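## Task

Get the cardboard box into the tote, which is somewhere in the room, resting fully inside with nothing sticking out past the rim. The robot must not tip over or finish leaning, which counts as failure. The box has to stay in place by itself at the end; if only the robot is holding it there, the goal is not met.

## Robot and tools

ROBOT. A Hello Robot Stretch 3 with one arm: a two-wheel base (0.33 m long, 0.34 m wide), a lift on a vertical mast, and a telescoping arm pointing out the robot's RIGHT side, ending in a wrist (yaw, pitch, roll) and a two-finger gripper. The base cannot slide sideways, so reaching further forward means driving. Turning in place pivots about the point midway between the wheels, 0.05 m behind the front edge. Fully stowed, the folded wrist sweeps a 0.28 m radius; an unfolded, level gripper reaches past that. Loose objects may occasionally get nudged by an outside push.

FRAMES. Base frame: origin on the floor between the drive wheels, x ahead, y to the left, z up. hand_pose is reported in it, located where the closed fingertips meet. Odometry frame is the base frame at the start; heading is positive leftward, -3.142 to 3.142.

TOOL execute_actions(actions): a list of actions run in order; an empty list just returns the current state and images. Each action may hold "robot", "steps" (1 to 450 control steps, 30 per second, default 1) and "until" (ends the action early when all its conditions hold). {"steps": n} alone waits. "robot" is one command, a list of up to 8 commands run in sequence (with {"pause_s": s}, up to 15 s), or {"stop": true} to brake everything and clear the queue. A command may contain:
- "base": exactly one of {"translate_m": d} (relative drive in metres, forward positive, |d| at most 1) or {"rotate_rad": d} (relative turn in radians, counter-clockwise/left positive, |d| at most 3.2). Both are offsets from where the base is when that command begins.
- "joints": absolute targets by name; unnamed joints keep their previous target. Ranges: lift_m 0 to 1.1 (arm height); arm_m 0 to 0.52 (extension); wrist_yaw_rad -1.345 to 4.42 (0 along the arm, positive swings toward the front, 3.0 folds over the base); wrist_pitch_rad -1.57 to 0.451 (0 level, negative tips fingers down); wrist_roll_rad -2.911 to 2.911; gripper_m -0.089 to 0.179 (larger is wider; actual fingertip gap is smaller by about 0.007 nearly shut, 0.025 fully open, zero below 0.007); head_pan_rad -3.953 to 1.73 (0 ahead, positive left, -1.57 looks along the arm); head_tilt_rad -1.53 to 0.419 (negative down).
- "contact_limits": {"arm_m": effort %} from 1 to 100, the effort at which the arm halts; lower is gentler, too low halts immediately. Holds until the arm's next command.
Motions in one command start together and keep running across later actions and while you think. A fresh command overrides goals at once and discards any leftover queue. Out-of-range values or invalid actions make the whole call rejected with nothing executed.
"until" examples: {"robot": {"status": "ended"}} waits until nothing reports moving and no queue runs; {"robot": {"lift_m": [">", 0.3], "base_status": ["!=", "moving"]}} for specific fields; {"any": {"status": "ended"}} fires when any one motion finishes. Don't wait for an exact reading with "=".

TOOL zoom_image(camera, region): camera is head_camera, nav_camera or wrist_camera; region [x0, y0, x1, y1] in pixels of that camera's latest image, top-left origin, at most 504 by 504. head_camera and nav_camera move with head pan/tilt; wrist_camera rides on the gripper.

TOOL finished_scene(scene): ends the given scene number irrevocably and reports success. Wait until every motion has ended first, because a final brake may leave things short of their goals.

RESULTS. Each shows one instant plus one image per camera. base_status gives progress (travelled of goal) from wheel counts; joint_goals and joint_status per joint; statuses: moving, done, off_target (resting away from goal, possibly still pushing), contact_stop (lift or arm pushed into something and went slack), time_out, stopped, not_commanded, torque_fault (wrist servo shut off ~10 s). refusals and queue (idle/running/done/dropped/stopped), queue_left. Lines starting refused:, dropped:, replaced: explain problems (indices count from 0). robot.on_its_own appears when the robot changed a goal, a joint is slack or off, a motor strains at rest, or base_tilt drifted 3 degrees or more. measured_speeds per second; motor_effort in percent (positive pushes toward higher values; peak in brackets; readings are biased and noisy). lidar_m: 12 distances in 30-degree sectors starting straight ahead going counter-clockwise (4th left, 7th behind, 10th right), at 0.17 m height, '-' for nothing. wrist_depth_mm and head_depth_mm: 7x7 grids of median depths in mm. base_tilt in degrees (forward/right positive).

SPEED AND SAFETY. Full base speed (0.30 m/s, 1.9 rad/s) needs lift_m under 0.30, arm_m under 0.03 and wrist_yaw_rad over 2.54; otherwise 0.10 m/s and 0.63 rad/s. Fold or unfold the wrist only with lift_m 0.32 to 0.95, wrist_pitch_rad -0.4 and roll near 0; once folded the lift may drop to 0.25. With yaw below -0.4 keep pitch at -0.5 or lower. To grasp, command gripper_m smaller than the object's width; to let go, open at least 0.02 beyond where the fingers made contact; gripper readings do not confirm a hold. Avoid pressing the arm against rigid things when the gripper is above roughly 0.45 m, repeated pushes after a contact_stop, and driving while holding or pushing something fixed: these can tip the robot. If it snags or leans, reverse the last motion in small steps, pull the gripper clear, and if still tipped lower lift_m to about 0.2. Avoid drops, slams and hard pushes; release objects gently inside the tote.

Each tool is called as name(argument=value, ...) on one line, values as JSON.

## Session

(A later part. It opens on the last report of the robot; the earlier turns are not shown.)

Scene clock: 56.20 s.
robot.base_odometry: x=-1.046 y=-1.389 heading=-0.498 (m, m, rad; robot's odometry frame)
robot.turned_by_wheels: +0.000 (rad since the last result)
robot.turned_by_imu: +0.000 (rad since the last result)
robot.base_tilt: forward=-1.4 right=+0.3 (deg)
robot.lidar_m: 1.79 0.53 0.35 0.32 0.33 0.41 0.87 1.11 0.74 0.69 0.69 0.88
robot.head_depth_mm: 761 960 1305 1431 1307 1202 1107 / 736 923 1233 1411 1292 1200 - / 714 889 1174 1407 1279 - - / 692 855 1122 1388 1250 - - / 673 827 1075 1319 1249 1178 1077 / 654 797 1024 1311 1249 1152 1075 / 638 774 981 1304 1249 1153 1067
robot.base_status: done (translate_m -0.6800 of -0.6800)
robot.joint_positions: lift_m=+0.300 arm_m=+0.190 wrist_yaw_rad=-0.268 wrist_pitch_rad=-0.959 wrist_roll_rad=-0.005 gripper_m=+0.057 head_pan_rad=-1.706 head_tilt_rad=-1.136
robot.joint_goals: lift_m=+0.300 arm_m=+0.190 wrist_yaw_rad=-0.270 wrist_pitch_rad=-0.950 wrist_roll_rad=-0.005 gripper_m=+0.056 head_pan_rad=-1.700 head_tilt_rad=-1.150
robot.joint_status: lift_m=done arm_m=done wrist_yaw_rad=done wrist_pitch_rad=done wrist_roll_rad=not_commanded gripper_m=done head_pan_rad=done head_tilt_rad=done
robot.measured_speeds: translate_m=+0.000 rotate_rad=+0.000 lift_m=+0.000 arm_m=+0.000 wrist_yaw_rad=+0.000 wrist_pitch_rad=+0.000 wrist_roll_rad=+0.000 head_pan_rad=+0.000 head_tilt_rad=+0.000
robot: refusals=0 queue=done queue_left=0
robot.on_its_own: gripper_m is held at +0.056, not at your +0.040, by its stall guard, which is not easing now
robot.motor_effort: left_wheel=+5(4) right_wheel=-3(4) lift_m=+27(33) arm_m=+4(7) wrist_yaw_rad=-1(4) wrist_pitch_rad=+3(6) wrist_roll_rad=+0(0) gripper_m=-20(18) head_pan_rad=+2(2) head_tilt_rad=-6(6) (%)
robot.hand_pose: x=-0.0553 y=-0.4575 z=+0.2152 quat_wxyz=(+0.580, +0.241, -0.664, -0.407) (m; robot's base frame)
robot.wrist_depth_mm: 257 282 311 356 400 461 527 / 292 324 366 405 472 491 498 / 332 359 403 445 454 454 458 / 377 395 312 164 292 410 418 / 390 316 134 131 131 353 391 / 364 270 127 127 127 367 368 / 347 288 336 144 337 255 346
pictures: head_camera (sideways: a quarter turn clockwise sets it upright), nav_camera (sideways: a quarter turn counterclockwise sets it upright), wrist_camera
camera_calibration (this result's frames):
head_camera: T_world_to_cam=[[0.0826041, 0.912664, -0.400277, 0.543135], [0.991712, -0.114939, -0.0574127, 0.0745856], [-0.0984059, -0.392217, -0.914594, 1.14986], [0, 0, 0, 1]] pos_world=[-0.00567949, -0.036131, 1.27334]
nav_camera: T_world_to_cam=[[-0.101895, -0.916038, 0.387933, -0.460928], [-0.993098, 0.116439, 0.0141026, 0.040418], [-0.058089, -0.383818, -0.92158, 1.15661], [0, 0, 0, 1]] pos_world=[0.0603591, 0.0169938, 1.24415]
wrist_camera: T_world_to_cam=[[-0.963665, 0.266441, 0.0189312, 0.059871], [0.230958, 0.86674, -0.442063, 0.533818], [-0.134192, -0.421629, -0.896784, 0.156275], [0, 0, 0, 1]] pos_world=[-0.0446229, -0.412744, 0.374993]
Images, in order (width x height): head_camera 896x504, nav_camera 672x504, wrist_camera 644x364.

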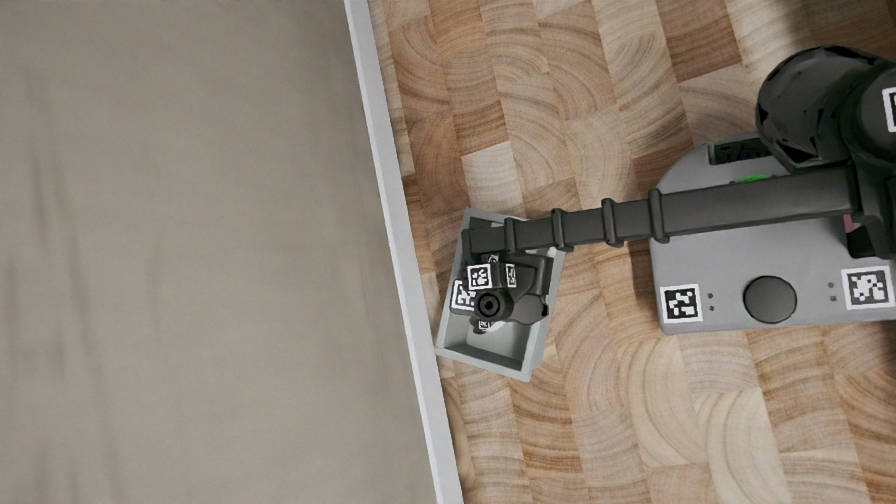

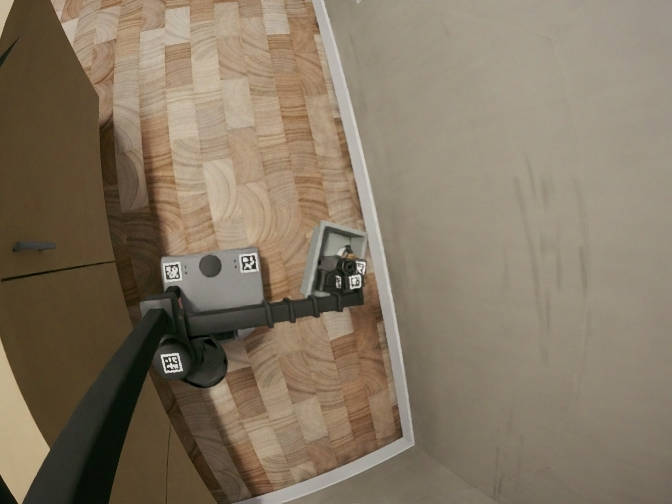

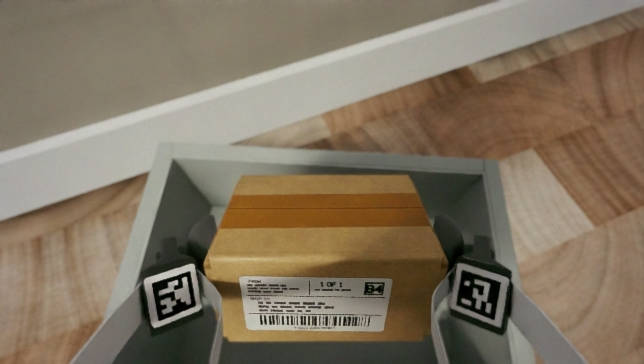

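execute_actions(actions=[{"robot": {"joints": {"arm_m": 0.215, "lift_m": 0.145}}, "steps": 300, "until": {"robot": {"status": "ended"}}}])

Scene clock: 58.57 s.
robot.base_odometry: x=-1.046 y=-1.389 heading=-0.498 (m, m, rad; robot's odometry frame)
robot.turned_by_wheels: +0.000 (rad since the last result)
robot.turned_by_imu: +0.000 (rad since the last result)
robot.base_tilt: forward=-1.4 right=+0.3 (deg)
robot.lidar_m: 1.79 0.53 0.35 0.32 0.33 0.41 0.87 1.12 0.74 0.69 0.69 0.88
robot.head_depth_mm: 760 966 1295 1427 1299 1196 1104 / 735 923 1238 1417 1299 1195 1091 / 712 888 1175 1405 1287 - - / 694 854 1120 1357 1256 - - / 675 825 1072 1319 1247 1178 1081 / 656 797 1025 1321 1255 1158 1080 / 638 774 975 1305 1241 1146 1068
robot.base_status: done (translate_m -0.6800 of -0.6800)
robot.joint_positions: lift_m=+0.145 arm_m=+0.215 wrist_yaw_rad=-0.268 wrist_pitch_rad=-0.960 wrist_roll_rad=-0.005 gripper_m=+0.057 head_pan_rad=-1.706 head_tilt_rad=-1.136
robot.joint_goals: lift_m=+0.145 arm_m=+0.215 wrist_yaw_rad=-0.270 wrist_pitch_rad=-0.950 wrist_roll_rad=-0.005 gripper_m=+0.056 head_pan_rad=-1.700 head_tilt_rad=-1.150
robot.joint_status: lift_m=done arm_m=done wrist_yaw_rad=done wrist_pitch_rad=done wrist_roll_rad=not_commanded gripper_m=done head_pan_rad=done head_tilt_rad=done
robot.measured_speeds: translate_m=+0.000 rotate_rad=+0.000 lift_m=+0.000 arm_m=+0.000 wrist_yaw_rad=+0.000 wrist_pitch_rad=+0.000 wrist_roll_rad=+0.000 head_pan_rad=+0.000 head_tilt_rad=+0.000
robot: refusals=0 queue=done queue_left=0
robot.on_its_own: gripper_m is held at +0.056, not at your +0.040, by its stall guard, which is not easing now
robot.motor_effort: left_wheel=+4(4) right_wheel=-3(3) lift_m=+27(29) arm_m=+4(1) wrist_yaw_rad=+0(3) wrist_pitch_rad=+3(3) wrist_roll_rad=+0(0) gripper_m=-18(19) head_pan_rad=+2(2) head_tilt_rad=-6(6) (%)
robot.hand_pose: x=-0.0553 y=-0.4823 z=+0.0601 quat_wxyz=(+0.580, +0.241, -0.663, -0.407) (m; robot's base frame)
robot.wrist_depth_mm: 148 147 147 144 144 143 144 / 162 170 165 161 157 154 150 / 165 204 207 200 196 189 171 / 168 232 242 164 232 233 173 / 170 219 134 131 131 226 171 / 172 210 127 127 127 211 170 / 170 198 194 144 194 197 164
pictures: head_camera (sideways: a quarter turn clockwise sets it upright), nav_camera (sideways: a quarter turn counterclockwise sets it upright), wrist_camera
camera_calibration (this result's frames):
head_camera: T_world_to_cam=[[0.0826047, 0.912668, -0.400266, 0.54312], [0.991712, -0.114938, -0.0574124, 0.0745853], [-0.0984043, -0.392206, -0.914599, 1.14987], [0, 0, 0, 1]] pos_world=[-0.00567943, -0.0361307, 1.27334]
nav_camera: T_world_to_cam=[[-0.101895, -0.916043, 0.387921, -0.460913], [-0.993098, 0.116439, 0.0141024, 0.0404183], [-0.0580875, -0.383807, -0.921585, 1.15662], [0, 0, 0, 1]] pos_world=[0.0603592, 0.0169945, 1.24415]
wrist_camera: T_world_to_cam=[[-0.963537, 0.266905, 0.0189332, 0.0696376], [0.231505, 0.867038, -0.441193, 0.486847], [-0.134172, -0.420723, -0.897212, 0.00717951], [0, 0, 0, 1]] pos_world=[-0.0446456, -0.437681, 0.219917]
Images, in order (width x height): head_camera 896x504, nav_camera 672x504, wrist_camera 644x364.

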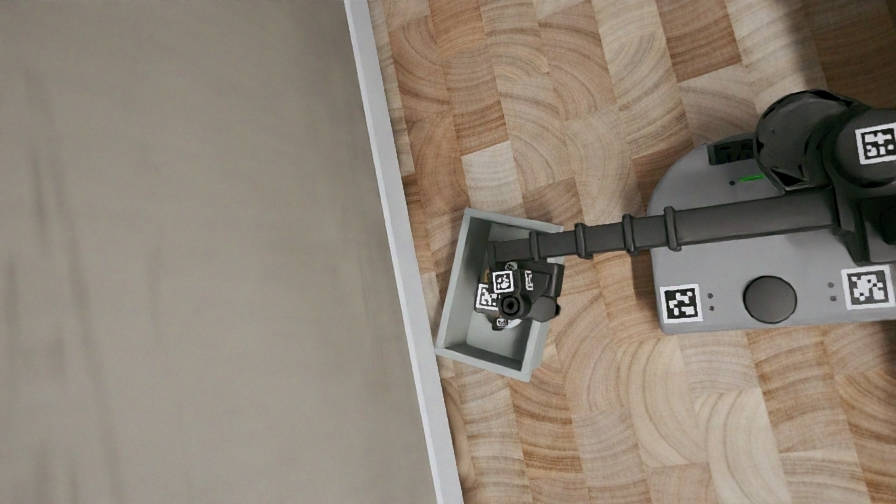

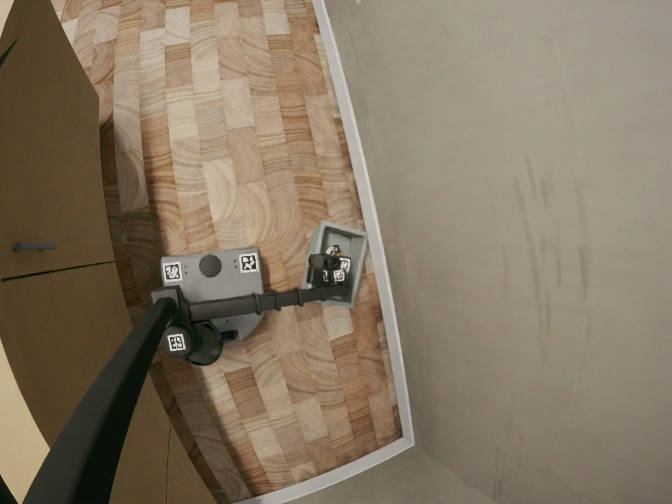

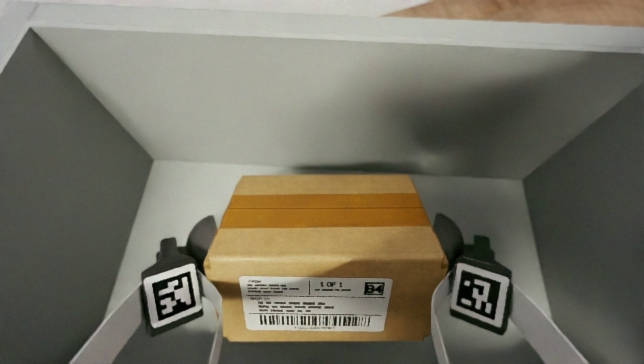

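execute_actions(actions=[{"robot": [{"joints": {"lift_m": 0.122}}, {"joints": {"gripper_m": 0.135}}], "steps": 300, "until": {"robot": {"status": "ended"}}}])

Scene clock: 60.87 s.
robot.base_odometry: x=-1.046 y=-1.389 heading=-0.498 (m, m, rad; robot's odometry frame)
robot.turned_by_wheels: +0.000 (rad since the last result)
robot.turned_by_imu: +0.000 (rad since the last result)
robot.base_tilt: forward=-1.5 right=+0.3 (deg)
robot.lidar_m: 1.79 0.53 0.35 0.32 0.33 0.41 0.88 1.11 0.74 0.69 0.69 0.88
robot.head_depth_mm: 759 960 1314 1421 1297 1189 1110 / 738 920 1240 1406 1291 1188 1096 / 714 888 1176 1392 1279 - - / 693 855 1120 1363 1250 - - / 674 827 1074 1324 1249 1180 1073 / 656 799 1025 1320 1253 1151 1076 / 635 770 976 1310 1246 1156 1069
robot.base_status: done (translate_m -0.6800 of -0.6800)
robot.joint_positions: lift_m=+0.122 arm_m=+0.215 wrist_yaw_rad=-0.268 wrist_pitch_rad=-0.960 wrist_roll_rad=-0.005 gripper_m=+0.135 head_pan_rad=-1.706 head_tilt_rad=-1.136
robot.joint_goals: lift_m=+0.122 arm_m=+0.215 wrist_yaw_rad=-0.270 wrist_pitch_rad=-0.950 wrist_roll_rad=-0.005 gripper_m=+0.135 head_pan_rad=-1.700 head_tilt_rad=-1.150
robot.joint_status: lift_m=done arm_m=done wrist_yaw_rad=done wrist_pitch_rad=done wrist_roll_rad=not_commanded gripper_m=done head_pan_rad=done head_tilt_rad=done
robot.measured_speeds: translate_m=+0.000 rotate_rad=+0.000 lift_m=+0.000 arm_m=+0.000 wrist_yaw_rad=+0.000 wrist_pitch_rad=+0.000 wrist_roll_rad=+0.000 head_pan_rad=+0.000 head_tilt_rad=+0.000
robot: refusals=0 queue=done queue_left=0
robot.motor_effort: left_wheel=+4(5) right_wheel=-3(1) lift_m=+27(28) arm_m=+4(4) wrist_yaw_rad=-1(1) wrist_pitch_rad=+3(3) wrist_roll_rad=+0(0) gripper_m=+0(82) head_pan_rad=+2(2) head_tilt_rad=-6(6) (%)
robot.hand_pose: x=-0.0553 y=-0.4822 z=+0.0371 quat_wxyz=(+0.580, +0.241, -0.663, -0.407) (m; robot's base frame)
robot.wrist_depth_mm: 143 140 137 134 132 129 127 / 160 169 165 161 158 154 150 / 166 202 207 201 194 190 170 / 168 214 218 217 218 219 173 / 171 203 202 150 199 205 171 / 168 - 145 141 142 - 170 / - 177 135 132 134 176 154
pictures: head_camera (sideways: a quarter turn clockwise sets it upright), nav_camera (sideways: a quarter turn counterclockwise sets it upright), wrist_camera
camera_calibration (this result's frames):
head_camera: T_world_to_cam=[[0.0826047, 0.912668, -0.400266, 0.54312], [0.991712, -0.114938, -0.0574124, 0.0745853], [-0.0984043, -0.392206, -0.914599, 1.14987], [0, 0, 0, 1]] pos_world=[-0.00567943, -0.0361307, 1.27334]
nav_camera: T_world_to_cam=[[-0.101895, -0.916043, 0.387921, -0.460913], [-0.993098, 0.116439, 0.0141024, 0.0404183], [-0.0580875, -0.383807, -0.921585, 1.15662], [0, 0, 0, 1]] pos_world=[0.0603592, 0.0169945, 1.24415]
wrist_camera: T_world_to_cam=[[-0.963502, 0.267029, 0.0189335, 0.0701186], [0.231628, 0.867045, -0.441114, 0.476689], [-0.134206, -0.420628, -0.897252, -0.0134052], [0, 0, 0, 1]] pos_world=[-0.0446543, -0.437673, 0.196918]
Images, in order (width x height): head_camera 896x504, nav_camera 672x504, wrist_camera 644x364.

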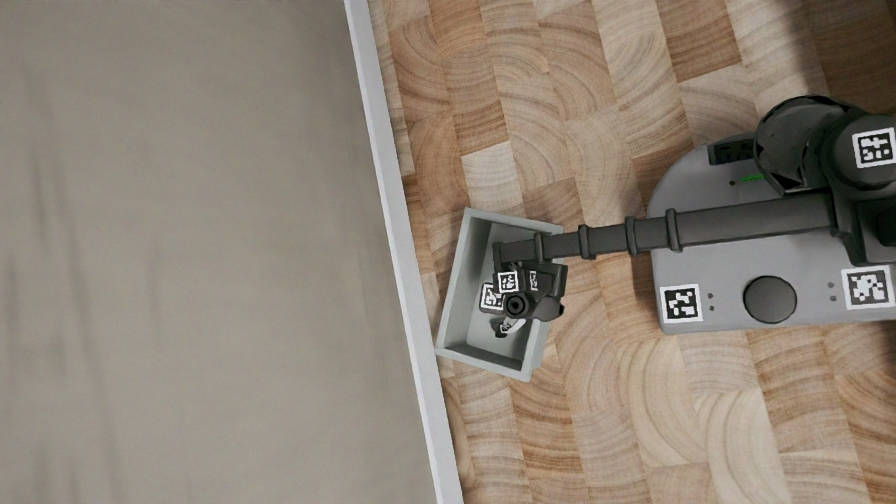

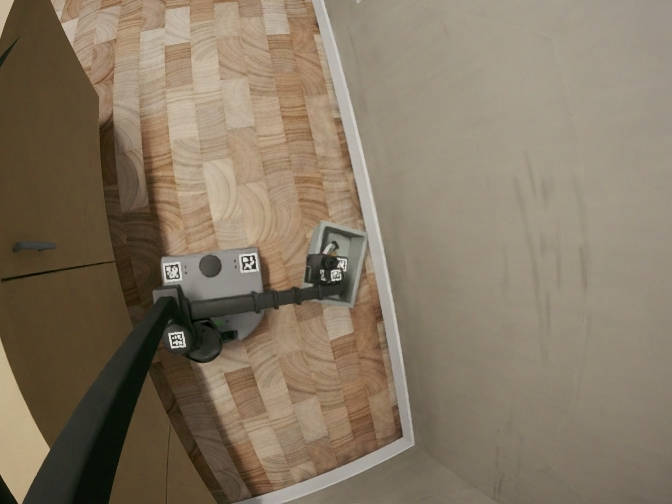

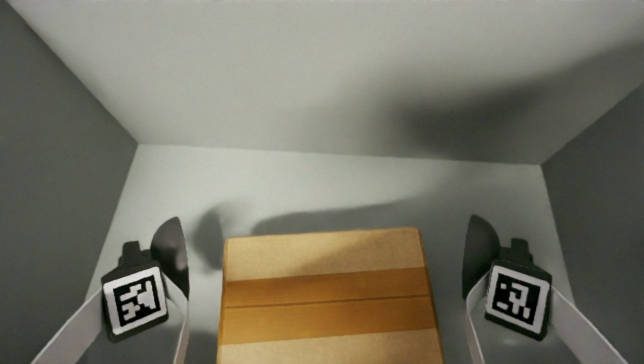

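The box is lying flat in the tote, so I'll lift the gripper clear.

execute_actions(actions=[{"robot": {"joints": {"lift_m": 0.27}}, "steps": 300, "until": {"robot": {"status": "ended"}}}])

Scene clock: 63.00 s.
robot.base_odometry: x=-1.046 y=-1.389 heading=-0.498 (m, m, rad; robot's odometry frame)
robot.turned_by_wheels: +0.000 (rad since the last result)
robot.turned_by_imu: +0.000 (rad since the last result)
robot.base_tilt: forward=-1.5 right=+0.3 (deg)
robot.lidar_m: 1.79 0.53 0.35 0.32 0.33 0.41 0.87 1.12 0.74 0.69 0.69 0.87
robot.head_depth_mm: 761 962 1311 1427 1296 1202 1112 / 737 925 1237 1423 1286 1195 - / 715 887 1174 1389 1288 - - / 693 854 1124 1367 1255 - - / 674 828 1072 1322 1248 1178 1070 / 654 797 1019 1318 1257 1153 1078 / 635 772 978 1308 1244 1155 1071
robot.base_status: done (translate_m -0.6800 of -0.6800)
robot.joint_positions: lift_m=+0.270 arm_m=+0.215 wrist_yaw_rad=-0.268 wrist_pitch_rad=-0.960 wrist_roll_rad=-0.005 gripper_m=+0.135 head_pan_rad=-1.706 head_tilt_rad=-1.136
robot.joint_goals: lift_m=+0.270 arm_m=+0.215 wrist_yaw_rad=-0.270 wrist_pitch_rad=-0.950 wrist_roll_rad=-0.005 gripper_m=+0.135 head_pan_rad=-1.700 head_tilt_rad=-1.150
robot.joint_status: lift_m=done arm_m=done wrist_yaw_rad=done wrist_pitch_rad=done wrist_roll_rad=not_commanded gripper_m=done head_pan_rad=done head_tilt_rad=done
robot.measured_speeds: translate_m=+0.000 rotate_rad=+0.000 lift_m=+0.000 arm_m=+0.000 wrist_yaw_rad=+0.000 wrist_pitch_rad=+0.000 wrist_roll_rad=+0.000 head_pan_rad=+0.000 head_tilt_rad=+0.000
robot: refusals=0 queue=done queue_left=0
robot.motor_effort: left_wheel=+4(5) right_wheel=-3(2) lift_m=+32(34) arm_m=+4(4) wrist_yaw_rad=-2(2) wrist_pitch_rad=+3(3) wrist_roll_rad=+0(0) gripper_m=+1(1) head_pan_rad=+2(2) head_tilt_rad=-6(6) (%)
robot.hand_pose: x=-0.0553 y=-0.4822 z=+0.1849 quat_wxyz=(+0.580, +0.241, -0.663, -0.407) (m; robot's base frame)
robot.wrist_depth_mm: 234 256 285 323 367 416 479 / 265 291 333 369 440 452 455 / 304 321 376 406 419 418 416 / 342 292 277 268 269 264 386 / 364 268 353 352 347 251 360 / 336 - 336 284 335 - 336 / 320 252 314 268 313 253 318
pictures: head_camera (sideways: a quarter turn clockwise sets it upright), nav_camera (sideways: a quarter turn counterclockwise sets it upright), wrist_camera
camera_calibration (this result's frames):
head_camera: T_world_to_cam=[[0.0826046, 0.912668, -0.400266, 0.54312], [0.991712, -0.114938, -0.0574124, 0.0745853], [-0.0984043, -0.392206, -0.914599, 1.14987], [0, 0, 0, 1]] pos_world=[-0.00567943, -0.0361307, 1.27334]
nav_camera: T_world_to_cam=[[-0.101895, -0.916043, 0.387921, -0.460913], [-0.993098, 0.116439, 0.0141024, 0.0404183], [-0.0580874, -0.383807, -0.921585, 1.15662], [0, 0, 0, 1]] pos_world=[0.0603592, 0.0169945, 1.24415]
wrist_camera: T_world_to_cam=[[-0.963502, 0.267029, 0.0189335, 0.0673212], [0.231628, 0.867045, -0.441113, 0.541887], [-0.134206, -0.420628, -0.897252, 0.119204], [0, 0, 0, 1]] pos_world=[-0.0446543, -0.437676, 0.344715]
Images, in order (width x height): head_camera 896x504, nav_camera 672x504, wrist_camera 644x364.

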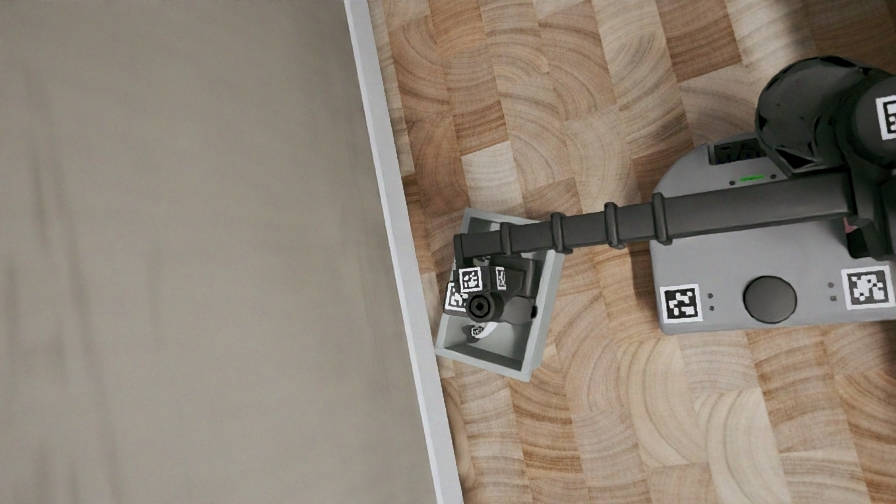

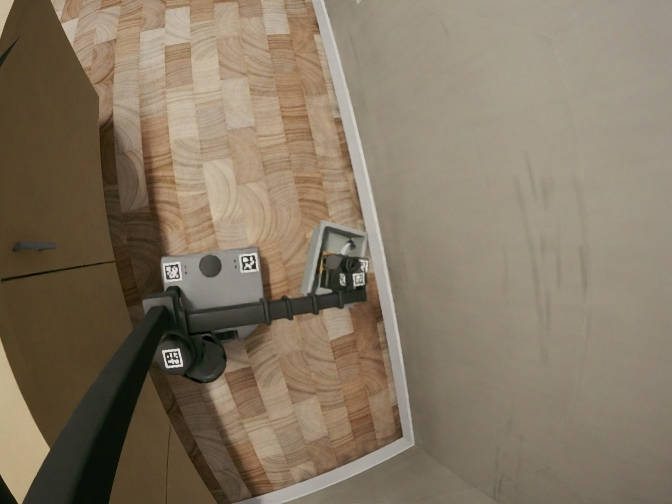

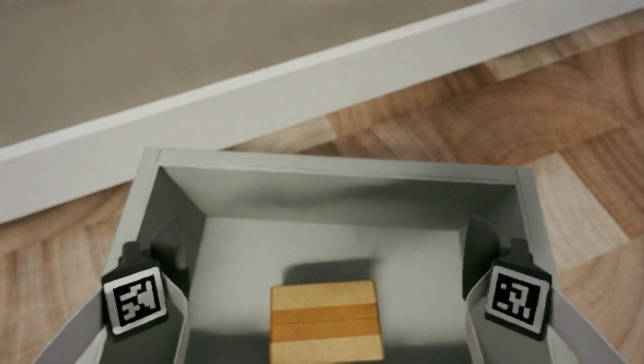

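finished_scene(scene=1)

The scene is finished: the task was done.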